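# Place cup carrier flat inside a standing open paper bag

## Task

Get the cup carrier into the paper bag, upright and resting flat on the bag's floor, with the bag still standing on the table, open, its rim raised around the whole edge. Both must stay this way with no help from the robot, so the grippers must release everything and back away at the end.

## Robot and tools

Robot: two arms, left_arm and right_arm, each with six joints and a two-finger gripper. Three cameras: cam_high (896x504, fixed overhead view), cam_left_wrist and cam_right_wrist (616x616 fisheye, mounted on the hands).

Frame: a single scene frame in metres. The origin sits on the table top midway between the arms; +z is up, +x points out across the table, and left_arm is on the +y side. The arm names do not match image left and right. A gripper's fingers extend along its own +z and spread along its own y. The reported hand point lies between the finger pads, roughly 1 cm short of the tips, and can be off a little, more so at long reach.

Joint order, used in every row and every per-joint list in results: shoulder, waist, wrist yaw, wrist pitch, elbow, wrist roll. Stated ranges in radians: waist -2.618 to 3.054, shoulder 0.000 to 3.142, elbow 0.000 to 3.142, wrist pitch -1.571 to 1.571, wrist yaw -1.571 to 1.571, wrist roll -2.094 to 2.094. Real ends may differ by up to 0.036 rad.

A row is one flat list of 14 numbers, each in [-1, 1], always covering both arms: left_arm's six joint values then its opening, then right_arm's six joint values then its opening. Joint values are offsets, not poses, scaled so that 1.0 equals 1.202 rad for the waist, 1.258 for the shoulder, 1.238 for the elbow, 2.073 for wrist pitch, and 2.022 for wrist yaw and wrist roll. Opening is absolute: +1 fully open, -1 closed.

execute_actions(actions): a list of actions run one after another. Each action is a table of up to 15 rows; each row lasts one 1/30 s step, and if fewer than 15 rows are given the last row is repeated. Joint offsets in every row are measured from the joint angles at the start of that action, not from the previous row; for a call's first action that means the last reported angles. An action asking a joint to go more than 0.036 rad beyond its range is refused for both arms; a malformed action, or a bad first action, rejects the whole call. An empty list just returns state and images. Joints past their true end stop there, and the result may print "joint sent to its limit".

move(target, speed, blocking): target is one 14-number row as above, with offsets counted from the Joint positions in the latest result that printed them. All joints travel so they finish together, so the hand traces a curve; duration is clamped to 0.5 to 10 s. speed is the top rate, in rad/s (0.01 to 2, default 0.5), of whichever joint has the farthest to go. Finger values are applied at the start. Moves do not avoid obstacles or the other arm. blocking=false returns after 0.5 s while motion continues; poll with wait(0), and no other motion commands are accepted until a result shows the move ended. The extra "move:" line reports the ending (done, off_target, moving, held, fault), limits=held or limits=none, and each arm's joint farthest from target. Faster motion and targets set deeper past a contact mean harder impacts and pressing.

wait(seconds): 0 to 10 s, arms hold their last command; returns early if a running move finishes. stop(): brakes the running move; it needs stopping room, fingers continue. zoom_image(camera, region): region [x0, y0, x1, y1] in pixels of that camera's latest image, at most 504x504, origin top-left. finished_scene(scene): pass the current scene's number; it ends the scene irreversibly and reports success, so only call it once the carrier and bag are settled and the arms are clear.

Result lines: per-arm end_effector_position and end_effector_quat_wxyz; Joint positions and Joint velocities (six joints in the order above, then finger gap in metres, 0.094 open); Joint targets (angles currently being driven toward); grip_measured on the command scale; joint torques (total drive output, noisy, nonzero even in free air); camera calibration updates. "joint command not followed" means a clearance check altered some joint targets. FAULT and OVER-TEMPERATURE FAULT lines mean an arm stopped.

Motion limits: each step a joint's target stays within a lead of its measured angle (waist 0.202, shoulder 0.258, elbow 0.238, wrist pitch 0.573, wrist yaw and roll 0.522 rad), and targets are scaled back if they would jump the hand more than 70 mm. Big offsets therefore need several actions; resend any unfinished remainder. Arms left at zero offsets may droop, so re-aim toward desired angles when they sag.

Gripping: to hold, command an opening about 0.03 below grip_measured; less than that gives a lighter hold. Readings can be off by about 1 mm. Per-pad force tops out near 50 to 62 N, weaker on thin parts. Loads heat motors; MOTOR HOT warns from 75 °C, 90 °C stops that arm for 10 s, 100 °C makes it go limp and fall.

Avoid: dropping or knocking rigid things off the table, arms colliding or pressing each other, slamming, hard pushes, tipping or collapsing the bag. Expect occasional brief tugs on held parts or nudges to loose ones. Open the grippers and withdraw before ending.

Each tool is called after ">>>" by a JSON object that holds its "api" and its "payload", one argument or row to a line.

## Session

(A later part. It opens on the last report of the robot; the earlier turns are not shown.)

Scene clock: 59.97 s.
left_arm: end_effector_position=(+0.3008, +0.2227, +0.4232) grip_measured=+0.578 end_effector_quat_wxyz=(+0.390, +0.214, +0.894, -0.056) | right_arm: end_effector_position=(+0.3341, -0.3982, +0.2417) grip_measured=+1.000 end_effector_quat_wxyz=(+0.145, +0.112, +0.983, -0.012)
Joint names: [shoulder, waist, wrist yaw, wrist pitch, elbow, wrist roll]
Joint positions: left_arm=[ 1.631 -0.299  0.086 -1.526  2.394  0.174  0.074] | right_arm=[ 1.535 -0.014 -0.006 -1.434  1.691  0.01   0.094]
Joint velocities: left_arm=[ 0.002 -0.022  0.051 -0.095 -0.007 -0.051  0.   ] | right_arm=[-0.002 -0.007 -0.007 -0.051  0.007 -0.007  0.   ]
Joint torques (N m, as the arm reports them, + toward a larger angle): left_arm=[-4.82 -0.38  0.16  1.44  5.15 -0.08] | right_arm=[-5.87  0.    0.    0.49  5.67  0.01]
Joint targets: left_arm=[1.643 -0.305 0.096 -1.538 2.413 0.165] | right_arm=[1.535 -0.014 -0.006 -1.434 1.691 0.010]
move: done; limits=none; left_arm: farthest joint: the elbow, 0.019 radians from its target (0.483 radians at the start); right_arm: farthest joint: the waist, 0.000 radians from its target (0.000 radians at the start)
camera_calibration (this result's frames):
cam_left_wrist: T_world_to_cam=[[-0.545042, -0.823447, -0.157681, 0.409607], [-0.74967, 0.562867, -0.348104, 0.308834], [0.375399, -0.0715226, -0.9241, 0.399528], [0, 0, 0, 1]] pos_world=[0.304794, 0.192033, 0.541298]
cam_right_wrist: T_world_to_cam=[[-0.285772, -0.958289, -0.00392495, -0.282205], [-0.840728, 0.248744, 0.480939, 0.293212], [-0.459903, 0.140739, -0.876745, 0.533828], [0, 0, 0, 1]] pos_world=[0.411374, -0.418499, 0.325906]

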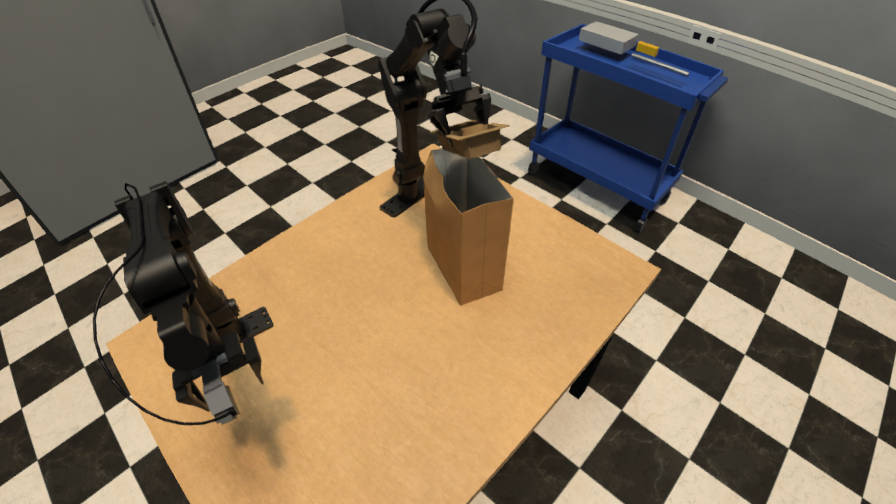

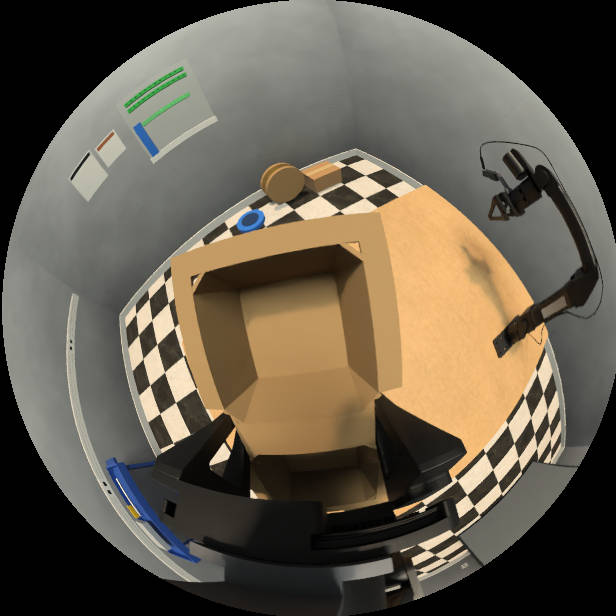

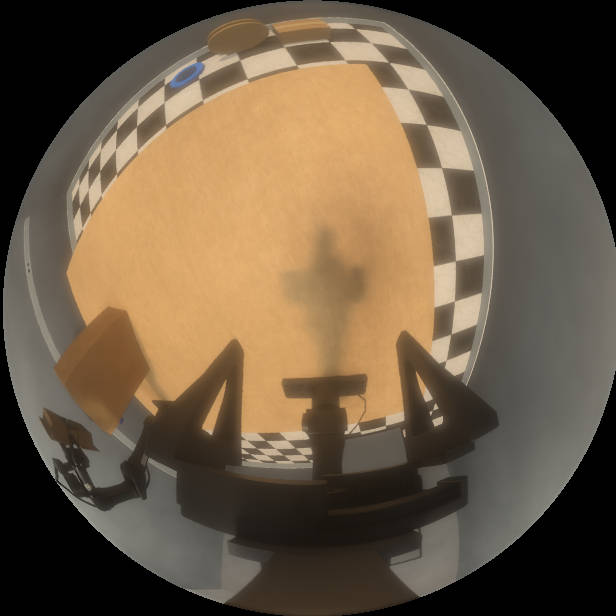

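>>> {"api": "move", "payload": {
  "target": [0.005,0,0.036,0.153,-0.155,-0.034,0.53, 0,0,0,0,0,0,1],
  "speed": 0.3
}}

>>> {"api": "move", "payload": {
  "target": [-0.115,0,0,0.115,-0.32,0,0.53, 0,0,0,0,0,0,1],
  "speed": 0.3
}}

>>> {"api": "zoom_image", "payload": {
  "camera": "cam_high",
  "region": [390, 80, 550, 240]
}}

Scene clock: 63.70 s.
left_arm: end_effector_position=(+0.3513, +0.1978, +0.4201) grip_measured=+0.578 end_effector_quat_wxyz=(+0.443, +0.198, +0.869, -0.099) | right_arm: end_effector_position=(+0.3341, -0.3982, +0.2417) grip_measured=+1.000 end_effector_quat_wxyz=(+0.145, +0.112, +0.983, -0.012)
Joint names: [shoulder, waist, wrist yaw, wrist pitch, elbow, wrist roll]
Joint positions: left_arm=[ 1.631 -0.299  0.148 -1.219  2.213  0.114  0.074] | right_arm=[ 1.535 -0.014 -0.006 -1.434  1.691  0.01   0.094]
Joint velocities: left_arm=[ 0.027  0.012 -0.007 -0.022  0.002 -0.066  0.002] | right_arm=[-0.002  0.002  0.022  0.051 -0.017 -0.037  0.   ]
Joint torques (N m, as the arm reports them, + toward a larger angle): left_arm=[-6.17 -0.1   0.17  1.79  3.93 -0.06] | right_arm=[-5.86  0.01  0.    0.49  5.67  0.02]
Joint targets: left_arm=[1.638 -0.299 0.158 -1.209 2.202 0.105] | right_arm=[1.535 -0.014 -0.006 -1.434 1.691 0.010]
move: done; limits=none; left_arm: farthest joint: the elbow, 0.011 radians from its target (0.192 radians at the start); right_arm: farthest joint: the waist, 0.000 radians from its target (0.000 radians at the start)
camera_calibration (this result's frames):
cam_left_wrist: T_world_to_cam=[[-0.540165, -0.833777, -0.114178, 0.398229], [-0.70581, 0.522733, -0.478103, 0.406772], [0.458316, -0.177666, -0.870851, 0.345388], [0, 0, 0, 1]] pos_world=[0.343916, 0.180765, 0.540729]
cam_right_wrist: T_world_to_cam=[[-0.285772, -0.958289, -0.00392495, -0.282205], [-0.840728, 0.248744, 0.480939, 0.293212], [-0.459903, 0.140739, -0.876745, 0.533828], [0, 0, 0, 1]] pos_world=[0.411374, -0.418499, 0.325906]

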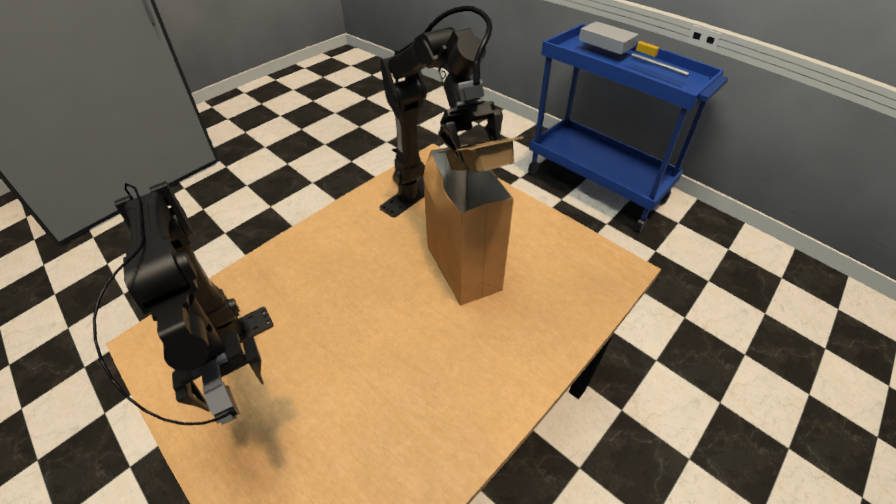

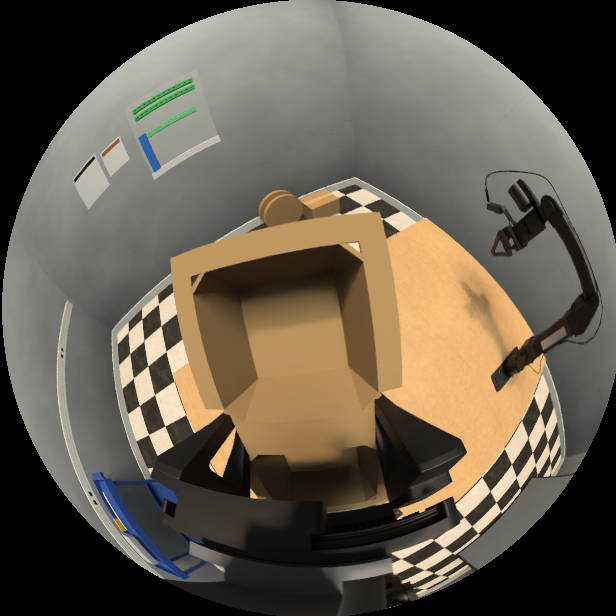

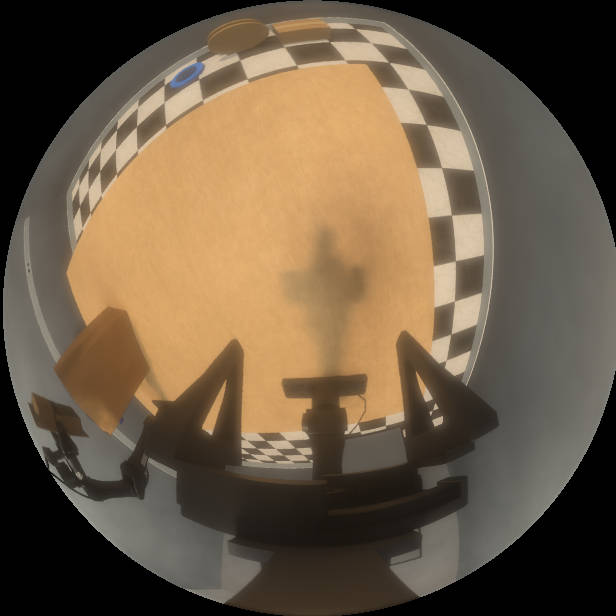

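Scene clock: 65.67 s.
left_arm: end_effector_position=(+0.3561, +0.1966, +0.3624) grip_measured=+0.578 end_effector_quat_wxyz=(+0.428, +0.198, +0.876, -0.098) | right_arm: end_effector_position=(+0.3341, -0.3982, +0.2417) grip_measured=+1.000 end_effector_quat_wxyz=(+0.145, +0.112, +0.983, -0.012)
Joint names: [shoulder, waist, wrist yaw, wrist pitch, elbow, wrist roll]
Joint positions: left_arm=[ 1.51  -0.299  0.148 -0.989  1.828  0.114  0.074] | right_arm=[ 1.535 -0.014 -0.006 -1.434  1.691  0.01   0.094]
Joint velocities: left_arm=[-0.002 -0.012  0.037  0.007 -0.017  0.037 -0.001] | right_arm=[-0.017  0.002  0.051 -0.051 -0.002  0.007  0.   ]
Joint torques (N m, as the arm reports them, + toward a larger angle): left_arm=[-8.44 -0.19  0.07  1.69  4.68  0.05] | right_arm=[-5.86  0.02 -0.01  0.49  5.66  0.02]
Joint targets: left_arm=[1.487 -0.299 0.148 -0.980 1.817 0.114] | right_arm=[1.535 -0.014 -0.006 -1.434 1.691 0.010]
move: off_target (left_arm); limits=none; left_arm: farthest joint: the shoulder, 0.023 radians from its target (0.145 radians at the start); right_arm: farthest joint: the waist, 0.000 radians from its target (0.000 radians at the start)
camera_calibration (this result's frames):
cam_left_wrist: T_world_to_cam=[[-0.54374, -0.832829, -0.103653, 0.390433], [-0.721041, 0.526777, -0.450118, 0.377699], [0.429473, -0.170009, -0.886933, 0.307318], [0, 0, 0, 1]] pos_world=[0.352645, 0.178447, 0.483049]
cam_right_wrist: T_world_to_cam=[[-0.285772, -0.958289, -0.00392495, -0.282205], [-0.840728, 0.248744, 0.480939, 0.293212], [-0.459903, 0.140739, -0.876745, 0.533828], [0, 0, 0, 1]] pos_world=[0.411374, -0.418499, 0.325906]

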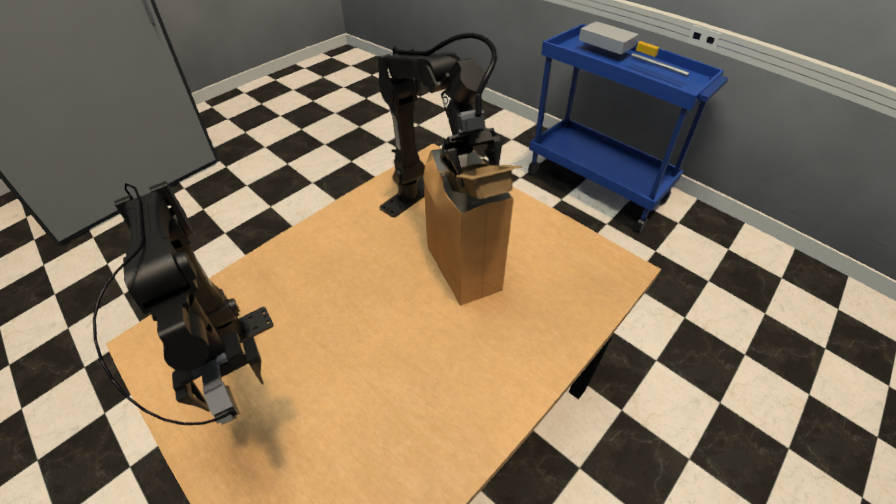

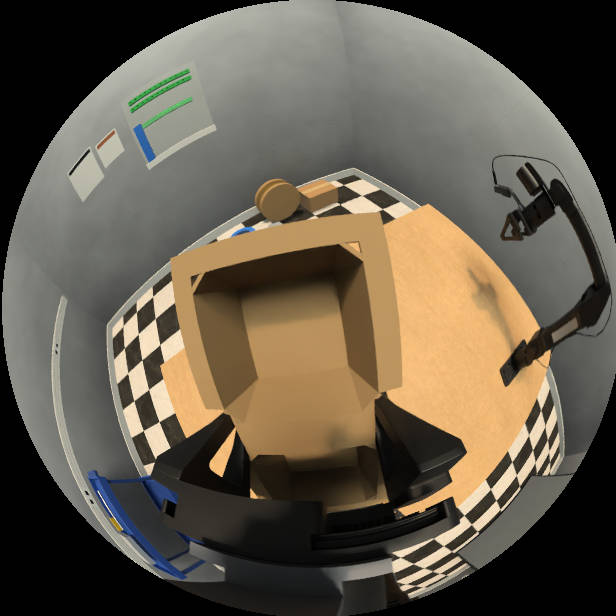

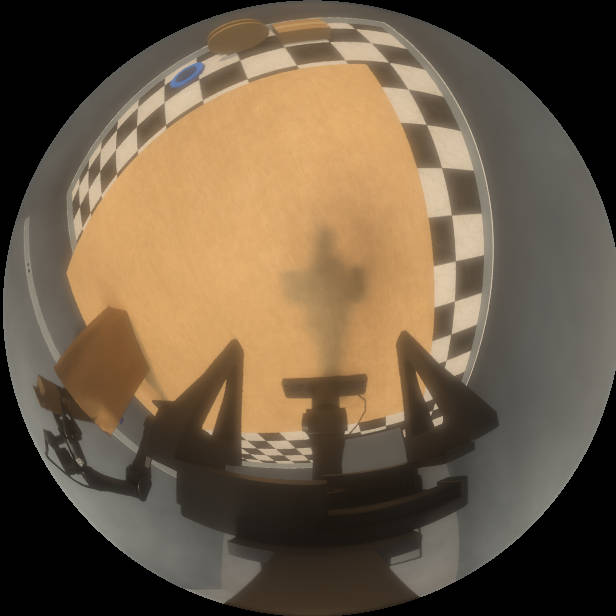

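Region (390, 80, 550, 240) of cam_high's 896x504 image, scaled by 3.150, with more detail than that image has.

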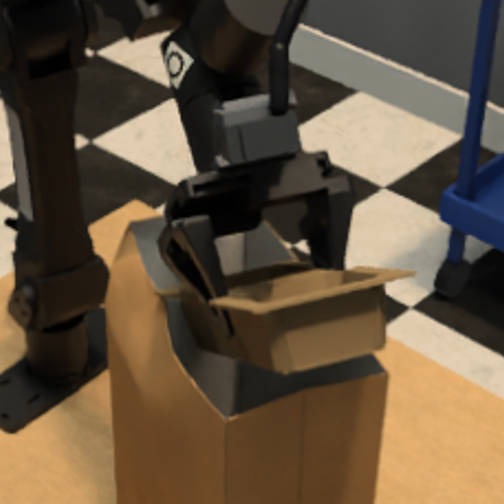

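>>> {"api": "move", "payload": {
  "target": [-0.045,0,0.015,0.133,-0.098,-0.018,0.53, 0,0,0,0,0,0,1],
  "speed": 0.25
}}

>>> {"api": "zoom_image", "payload": {
  "camera": "cam_high",
  "region": [390, 80, 550, 240]
}}

Scene clock: 69.43 s.
left_arm: end_effector_position=(+0.3798, +0.1864, +0.3852) grip_measured=+0.578 end_effector_quat_wxyz=(+0.509, +0.190, +0.832, -0.117) | right_arm: end_effector_position=(+0.3341, -0.3982, +0.2417) grip_measured=+1.000 end_effector_quat_wxyz=(+0.145, +0.112, +0.983, -0.012)
Joint names: [shoulder, waist, wrist yaw, wrist pitch, elbow, wrist roll]
Joint positions: left_arm=[ 1.475 -0.299  0.169 -0.723  1.719  0.086  0.074] | right_arm=[ 1.535 -0.014 -0.006 -1.434  1.691  0.01   0.094]
Joint velocities: left_arm=[-0.012 -0.017 -0.022  0.066 -0.012 -0.007 -0.   ] | right_arm=[-0.012 -0.002  0.022  0.022  0.017  0.007  0.   ]
Joint torques (N m, as the arm reports them, + toward a larger angle): left_arm=[-8.18 -0.11  0.16  1.88  4.96 -0.08] | right_arm=[-5.87  0.02  0.    0.49  5.64  0.02]
Joint targets: left_arm=[1.453 -0.299 0.179 -0.714 1.707 0.077] | right_arm=[1.535 -0.014 -0.006 -1.434 1.691 0.010]
move: off_target (left_arm); limits=none; left_arm: farthest joint: the shoulder, 0.022 radians from its target (0.056 radians at the start); right_arm: farthest joint: the waist, 0.000 radians from its target (0.000 radians at the start)
camera_calibration (this result's frames):
cam_left_wrist: T_world_to_cam=[[-0.526015, -0.84085, -0.127591, 0.401247], [-0.628471, 0.485385, -0.607804, 0.443673], [0.573002, -0.239527, -0.78377, 0.234311], [0, 0, 0, 1]] pos_world=[0.355637, 0.178161, 0.504508]
cam_right_wrist: T_world_to_cam=[[-0.285772, -0.958289, -0.00392495, -0.282205], [-0.840728, 0.248744, 0.480939, 0.293212], [-0.459903, 0.140739, -0.876745, 0.533828], [0, 0, 0, 1]] pos_world=[0.411374, -0.418499, 0.325906]

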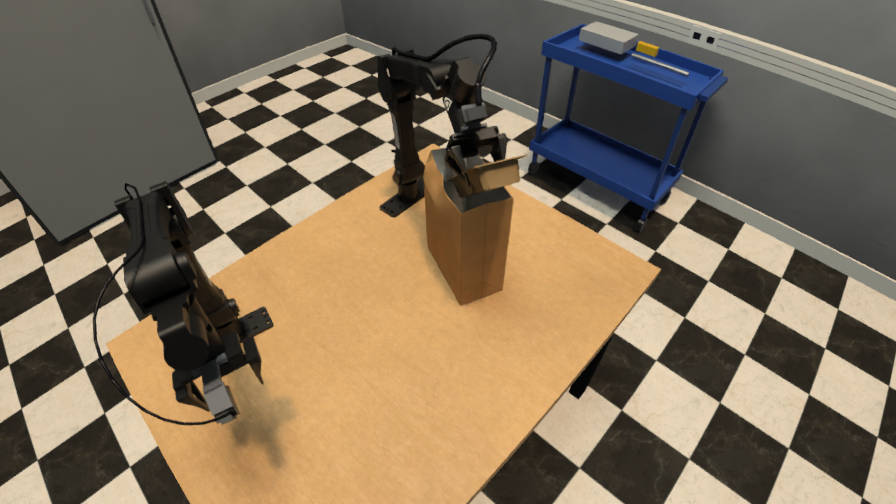

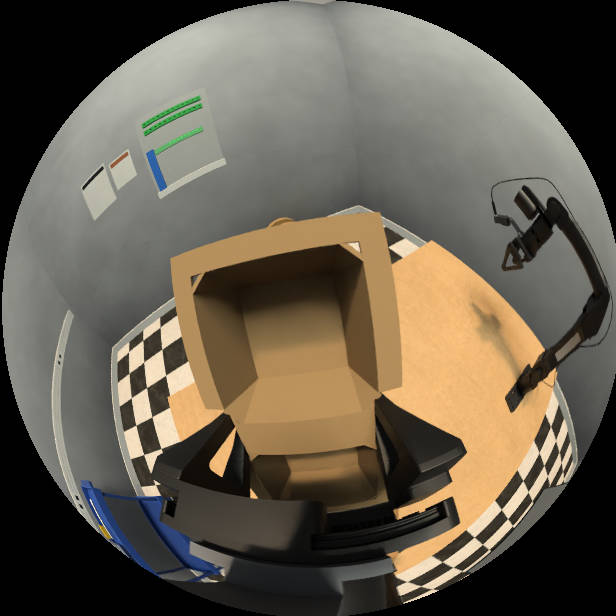

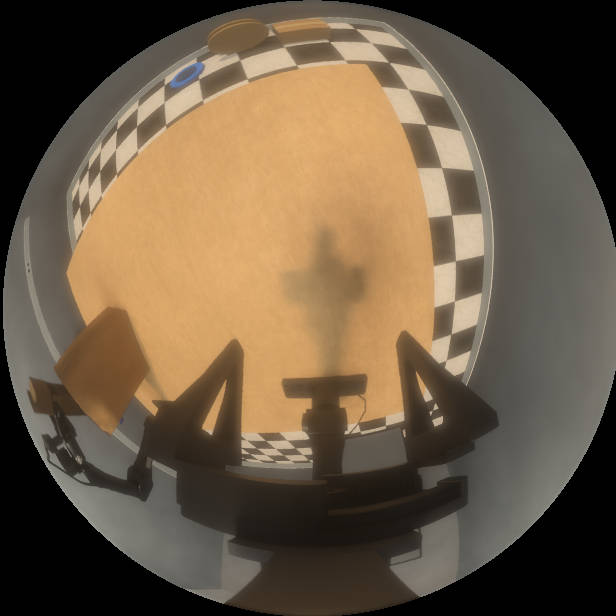

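Region (390, 80, 550, 240) of cam_high's 896x504 image, scaled by 3.150, with more detail than that image has.

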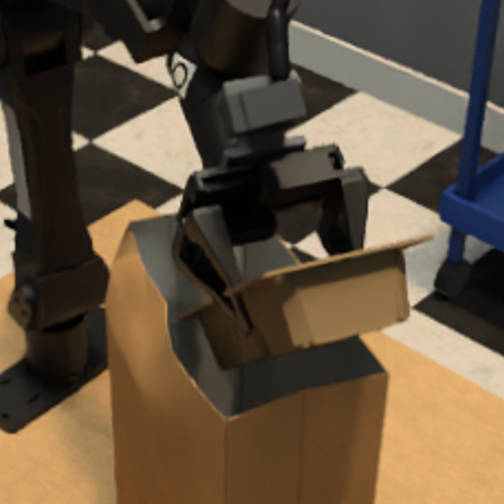

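>>> {"api": "move", "payload": {
  "target": [-0.05,0,0,0.054,-0.128,0,0.53, 0,0,0,0,0,0,1],
  "speed": 0.12
}}

>>> {"api": "zoom_image", "payload": {
  "camera": "cam_high",
  "region": [390, 80, 550, 240]
}}

Scene clock: 71.73 s.
left_arm: end_effector_position=(+0.3802, +0.1863, +0.3585) grip_measured=+0.578 end_effector_quat_wxyz=(+0.507, +0.189, +0.833, -0.117) | right_arm: end_effector_position=(+0.3341, -0.3982, +0.2417) grip_measured=+1.000 end_effector_quat_wxyz=(+0.145, +0.112, +0.983, -0.012)
Joint names: [shoulder, waist, wrist yaw, wrist pitch, elbow, wrist roll]
Joint positions: left_arm=[ 1.436 -0.299  0.169 -0.62   1.572  0.085  0.074] | right_arm=[ 1.535 -0.014 -0.006 -1.434  1.691  0.01   0.094]
Joint velocities: left_arm=[-0.017  0.007  0.007  0.037 -0.002 -0.022 -0.   ] | right_arm=[-0.002  0.007 -0.081  0.007  0.017 -0.051  0.   ]
Joint torques (N m, as the arm reports them, + toward a larger angle): left_arm=[-8.17 -0.07  0.1   1.83  5.21  0.06] | right_arm=[-5.85  0.01  0.    0.5   5.66  0.02]
Joint targets: left_arm=[1.413 -0.299 0.169 -0.611 1.561 0.086] | right_arm=[1.535 -0.014 -0.006 -1.434 1.691 0.010]
move: off_target (left_arm); limits=none; left_arm: farthest joint: the shoulder, 0.024 radians from its target (0.063 radians at the start); right_arm: farthest joint: the waist, 0.000 radians from its target (0.000 radians at the start)
camera_calibration (this result's frames):
cam_left_wrist: T_world_to_cam=[[-0.526402, -0.840844, -0.126027, 0.397541], [-0.631104, 0.485743, -0.604782, 0.427588], [0.569744, -0.238822, -0.786356, 0.215195], [0, 0, 0, 1]] pos_world=[0.356513, 0.177965, 0.477918]
cam_right_wrist: T_world_to_cam=[[-0.285772, -0.958289, -0.00392495, -0.282205], [-0.840728, 0.248744, 0.480939, 0.293212], [-0.459903, 0.140739, -0.876745, 0.533828], [0, 0, 0, 1]] pos_world=[0.411374, -0.418499, 0.325906]

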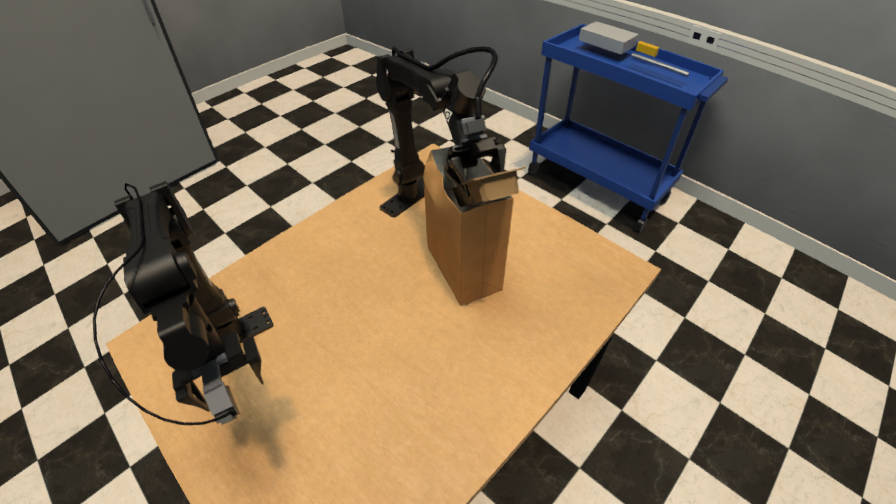

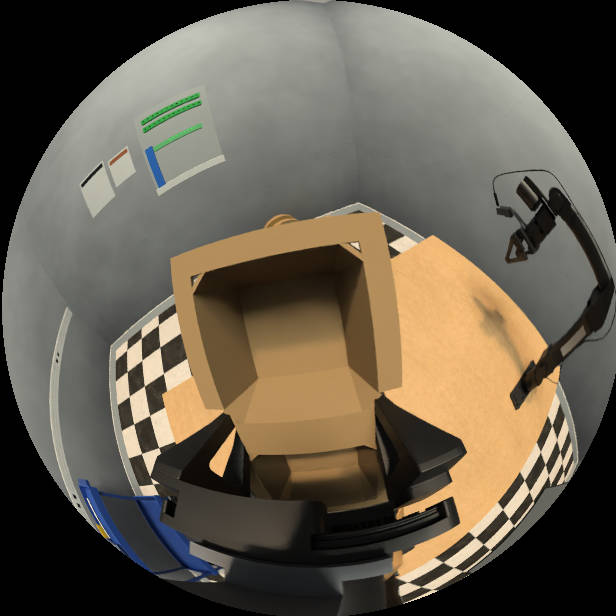

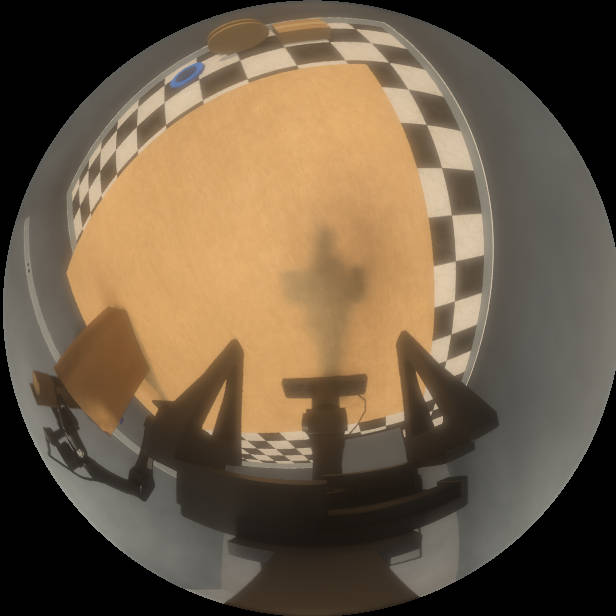

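Region (390, 80, 550, 240) of cam_high's 896x504 image, scaled by 3.150, with more detail than that image has.

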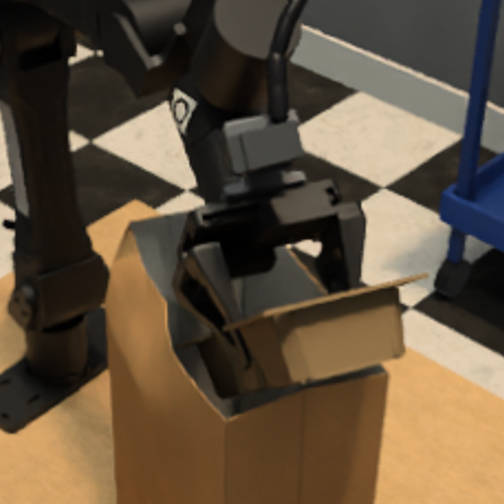

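>>> {"api": "move", "payload": {
  "target": [-0.067,0,-0.016,-0.134,-0.006,0.021,0.53, 0,0,0,0,0,0,1],
  "speed": 0.15
}}

>>> {"api": "zoom_image", "payload": {
  "camera": "cam_high",
  "region": [390, 80, 550, 240]
}}

Scene clock: 74.80 s.
left_arm: end_effector_position=(+0.3333, +0.2040, +0.3285) grip_measured=+0.578 end_effector_quat_wxyz=(+0.421, +0.200, +0.880, -0.093) | right_arm: end_effector_position=(+0.3341, -0.3982, +0.2417) grip_measured=+1.000 end_effector_quat_wxyz=(+0.145, +0.112, +0.983, -0.012)
Joint names: [shoulder, waist, wrist yaw, wrist pitch, elbow, wrist roll]
Joint positions: left_arm=[ 1.372 -0.299  0.141 -0.886  1.572  0.122  0.074] | right_arm=[ 1.535 -0.014 -0.006 -1.434  1.691  0.01   0.094]
Joint velocities: left_arm=[-0.007 -0.012  0.007 -0.037  0.002 -0.022  0.001] | right_arm=[-0.012  0.002  0.037  0.037 -0.012  0.051  0.   ]
Joint torques (N m, as the arm reports them, + toward a larger angle): left_arm=[-6.86 -0.12  0.06  1.53  5.16  0.08] | right_arm=[-5.86  0.01  0.    0.5   5.66  0.02]
Joint targets: left_arm=[1.351 -0.299 0.137 -0.898 1.565 0.128] | right_arm=[1.535 -0.014 -0.006 -1.434 1.691 0.010]
move: done; limits=none; left_arm: farthest joint: the shoulder, 0.020 radians from its target (0.084 radians at the start); right_arm: farthest joint: the waist, 0.000 radians from its target (0.000 radians at the start)
camera_calibration (this result's frames):
cam_left_wrist: T_world_to_cam=[[-0.544093, -0.831836, -0.109598, 0.382584], [-0.726337, 0.53237, -0.434761, 0.337633], [0.419996, -0.156945, -0.893852, 0.291054], [0, 0, 0, 1]] pos_world=[0.331155, 0.184181, 0.448879]
cam_right_wrist: T_world_to_cam=[[-0.285772, -0.958289, -0.00392495, -0.282205], [-0.840728, 0.248744, 0.480939, 0.293212], [-0.459903, 0.140739, -0.876745, 0.533828], [0, 0, 0, 1]] pos_world=[0.411374, -0.418499, 0.325906]

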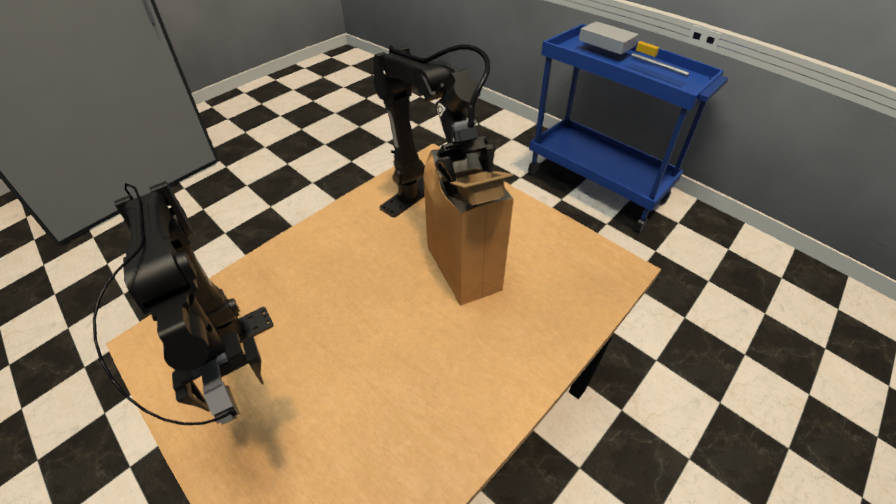

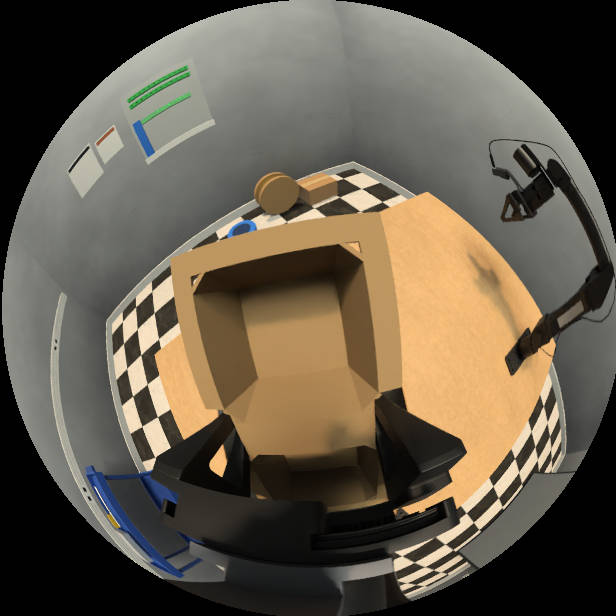

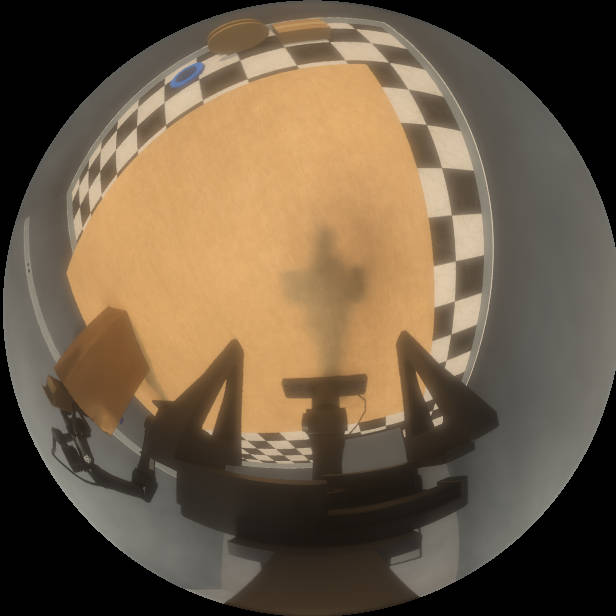

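Region (390, 80, 550, 240) of cam_high's 896x504 image, scaled by 3.150, with more detail than that image has.

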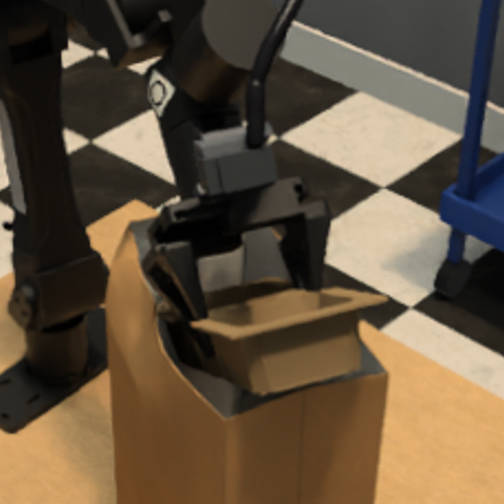

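>>> {"api": "move", "payload": {
  "target": [0.095,0,-0.023,-0.197,0.17,0.022,0.53, 0,0,0,0,0,0,1],
  "speed": 0.2
}}

>>> {"api": "zoom_image", "payload": {
  "camera": "cam_high",
  "region": [390, 80, 550, 240]
}}

Scene clock: 78.17 s.
left_arm: end_effector_position=(+0.3012, +0.2205, +0.3014) grip_measured=+0.578 end_effector_quat_wxyz=(+0.287, +0.212, +0.932, -0.061) | right_arm: end_effector_position=(+0.3341, -0.3982, +0.2417) grip_measured=+1.000 end_effector_quat_wxyz=(+0.145, +0.112, +0.983, -0.012)
Joint names: [shoulder, waist, wrist yaw, wrist pitch, elbow, wrist roll]
Joint positions: left_arm=[ 1.479 -0.299  0.097 -1.266  1.762  0.158  0.074] | right_arm=[ 1.535 -0.014 -0.006 -1.434  1.691  0.01   0.094]
Joint velocities: left_arm=[-0.002 -0.007 -0.022  0.007 -0.007 -0.022 -0.   ] | right_arm=[-0.007  0.002 -0.022 -0.037  0.017  0.037  0.   ]
Joint torques (N m, as the arm reports them, + toward a larger angle): left_arm=[-4.88 -0.12  0.04  0.99  6.58  0.09] | right_arm=[-5.85  0.    0.    0.49  5.67  0.02]
Joint targets: left_arm=[1.492 -0.299 0.094 -1.295 1.782 0.166] | right_arm=[1.535 -0.014 -0.006 -1.434 1.691 0.010]
move: off_target (left_arm); limits=none; left_arm: farthest joint: the wrist pitch, 0.029 radians from its target (0.408 radians at the start); right_arm: farthest joint: the waist, 0.000 radians from its target (0.000 radians at the start)
camera_calibration (this result's frames):
cam_left_wrist: T_world_to_cam=[[-0.566166, -0.821475, -0.0680826, 0.36772], [-0.807221, 0.569269, -0.15597, 0.225984], [0.166883, -0.0333475, -0.985413, 0.359485], [0, 0, 0, 1]] pos_world=[0.330618, 0.185415, 0.414523]
cam_right_wrist: T_world_to_cam=[[-0.285772, -0.958289, -0.00392495, -0.282205], [-0.840728, 0.248744, 0.480939, 0.293212], [-0.459903, 0.140739, -0.876745, 0.533828], [0, 0, 0, 1]] pos_world=[0.411374, -0.418499, 0.325906]

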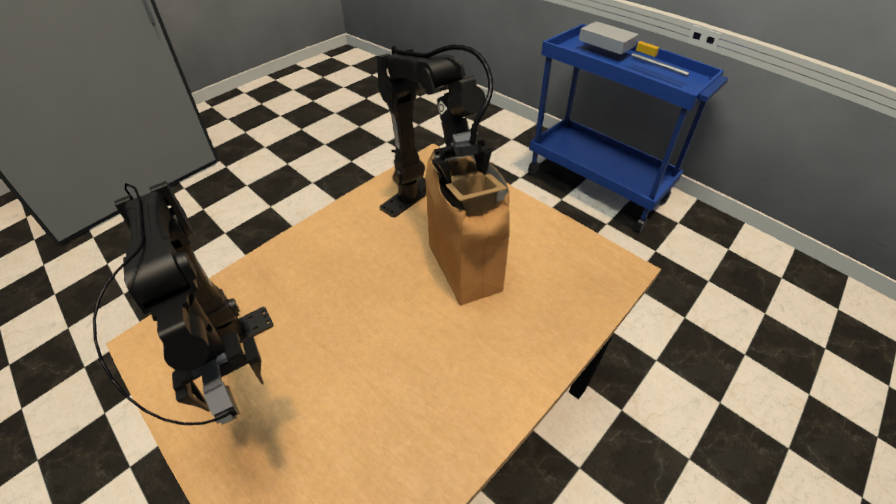

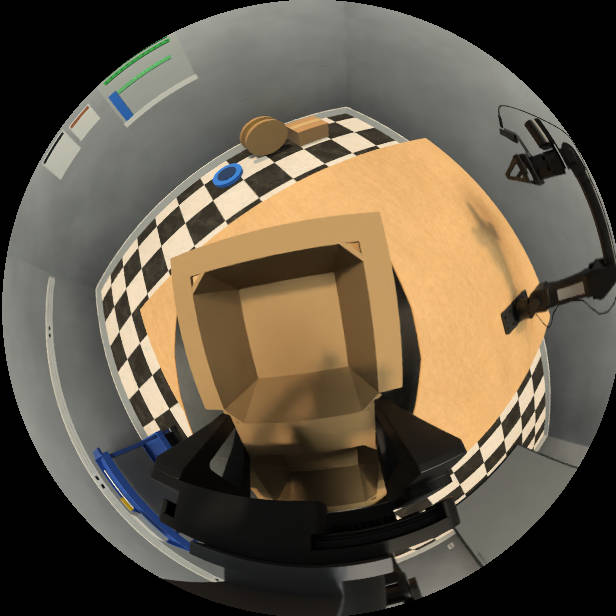

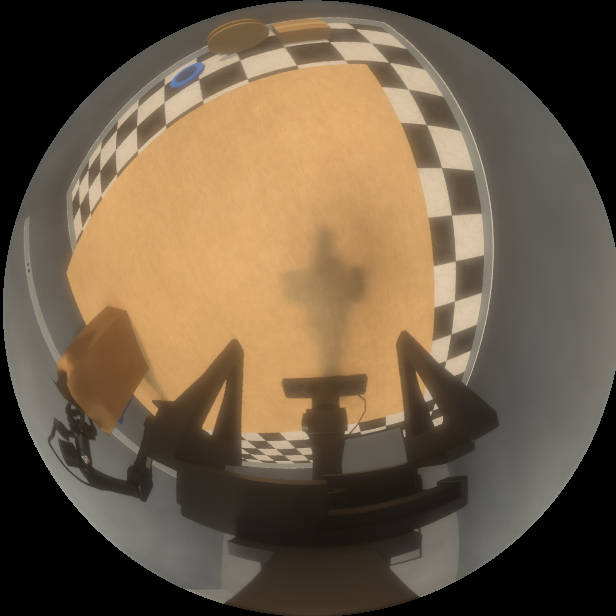

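Region (390, 80, 550, 240) of cam_high's 896x504 image, scaled by 3.150, with more detail than that image has.

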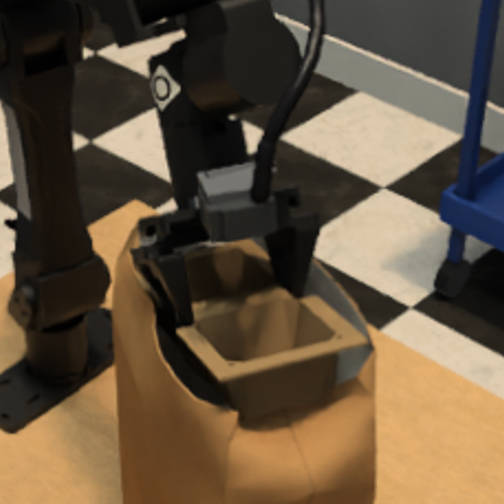

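>>> {"api": "move", "payload": {
  "target": [-0.178,0,0.026,0.16,-0.204,-0.022,0.53, 0,0,0,0,0,0,1],
  "speed": 0.25
}}

>>> {"api": "zoom_image", "payload": {
  "camera": "cam_high",
  "region": [380, 90, 560, 270]
}}

Scene clock: 80.70 s.
left_arm: end_effector_position=(+0.3027, +0.2123, +0.3313) grip_measured=+0.578 end_effector_quat_wxyz=(+0.417, +0.201, +0.882, -0.092) | right_arm: end_effector_position=(+0.3341, -0.3982, +0.2417) grip_measured=+1.000 end_effector_quat_wxyz=(+0.145, +0.112, +0.983, -0.012)
Joint names: [shoulder, waist, wrist yaw, wrist pitch, elbow, wrist roll]
Joint positions: left_arm=[ 1.275 -0.299  0.14  -0.944  1.523  0.122  0.074] | right_arm=[ 1.535 -0.014 -0.006 -1.434  1.691  0.01   0.094]
Joint velocities: left_arm=[ 0.017 -0.007  0.066 -0.022 -0.002 -0.037  0.001] | right_arm=[ 0.007 -0.012 -0.007  0.007  0.007 -0.037  0.   ]
Joint torques (N m, as the arm reports them, + toward a larger angle): left_arm=[-5.77  0.01  0.16  1.7   4.73 -0.04] | right_arm=[-5.85  0.02  0.    0.49  5.66  0.01]
Joint targets: left_arm=[1.255 -0.299 0.150 -0.934 1.510 0.114] | right_arm=[1.535 -0.014 -0.006 -1.434 1.691 0.010]
move: done; limits=none; left_arm: farthest joint: the shoulder, 0.020 radians from its target (0.224 radians at the start); right_arm: farthest joint: the waist, 0.000 radians from its target (0.000 radians at the start)
camera_calibration (this result's frames):
cam_left_wrist: T_world_to_cam=[[-0.544675, -0.831663, -0.108006, 0.37281], [-0.730173, 0.533624, -0.426723, 0.310492], [0.412525, -0.153563, -0.89791, 0.310593], [0, 0, 0, 1]] pos_world=[0.301646, 0.192062, 0.451644]
cam_right_wrist: T_world_to_cam=[[-0.285772, -0.958289, -0.00392495, -0.282205], [-0.840728, 0.248744, 0.480939, 0.293212], [-0.459903, 0.140739, -0.876745, 0.533828], [0, 0, 0, 1]] pos_world=[0.411374, -0.418499, 0.325906]

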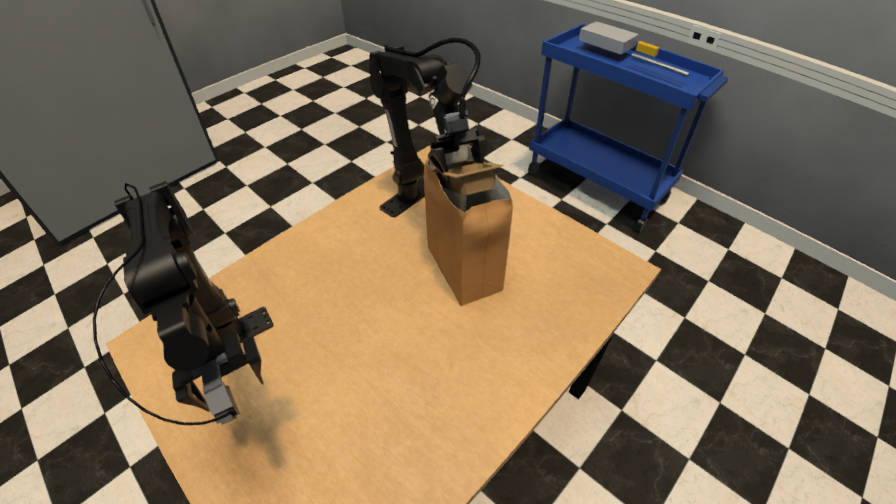

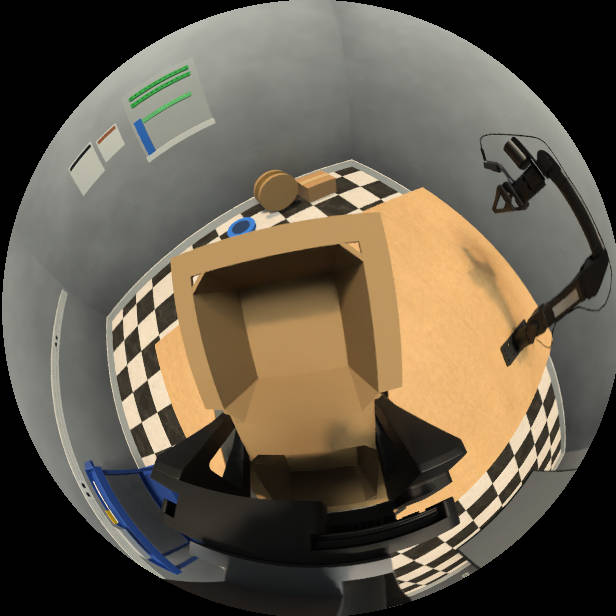

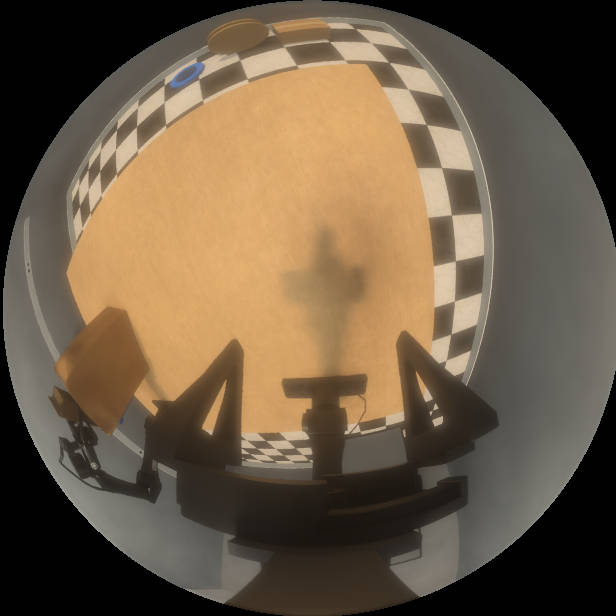

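Region (380, 90, 560, 270) of cam_high's 896x504 image, scaled by 2.800, with more detail than that image has.

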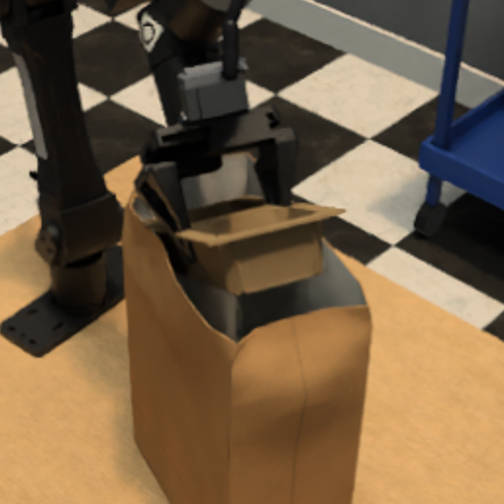

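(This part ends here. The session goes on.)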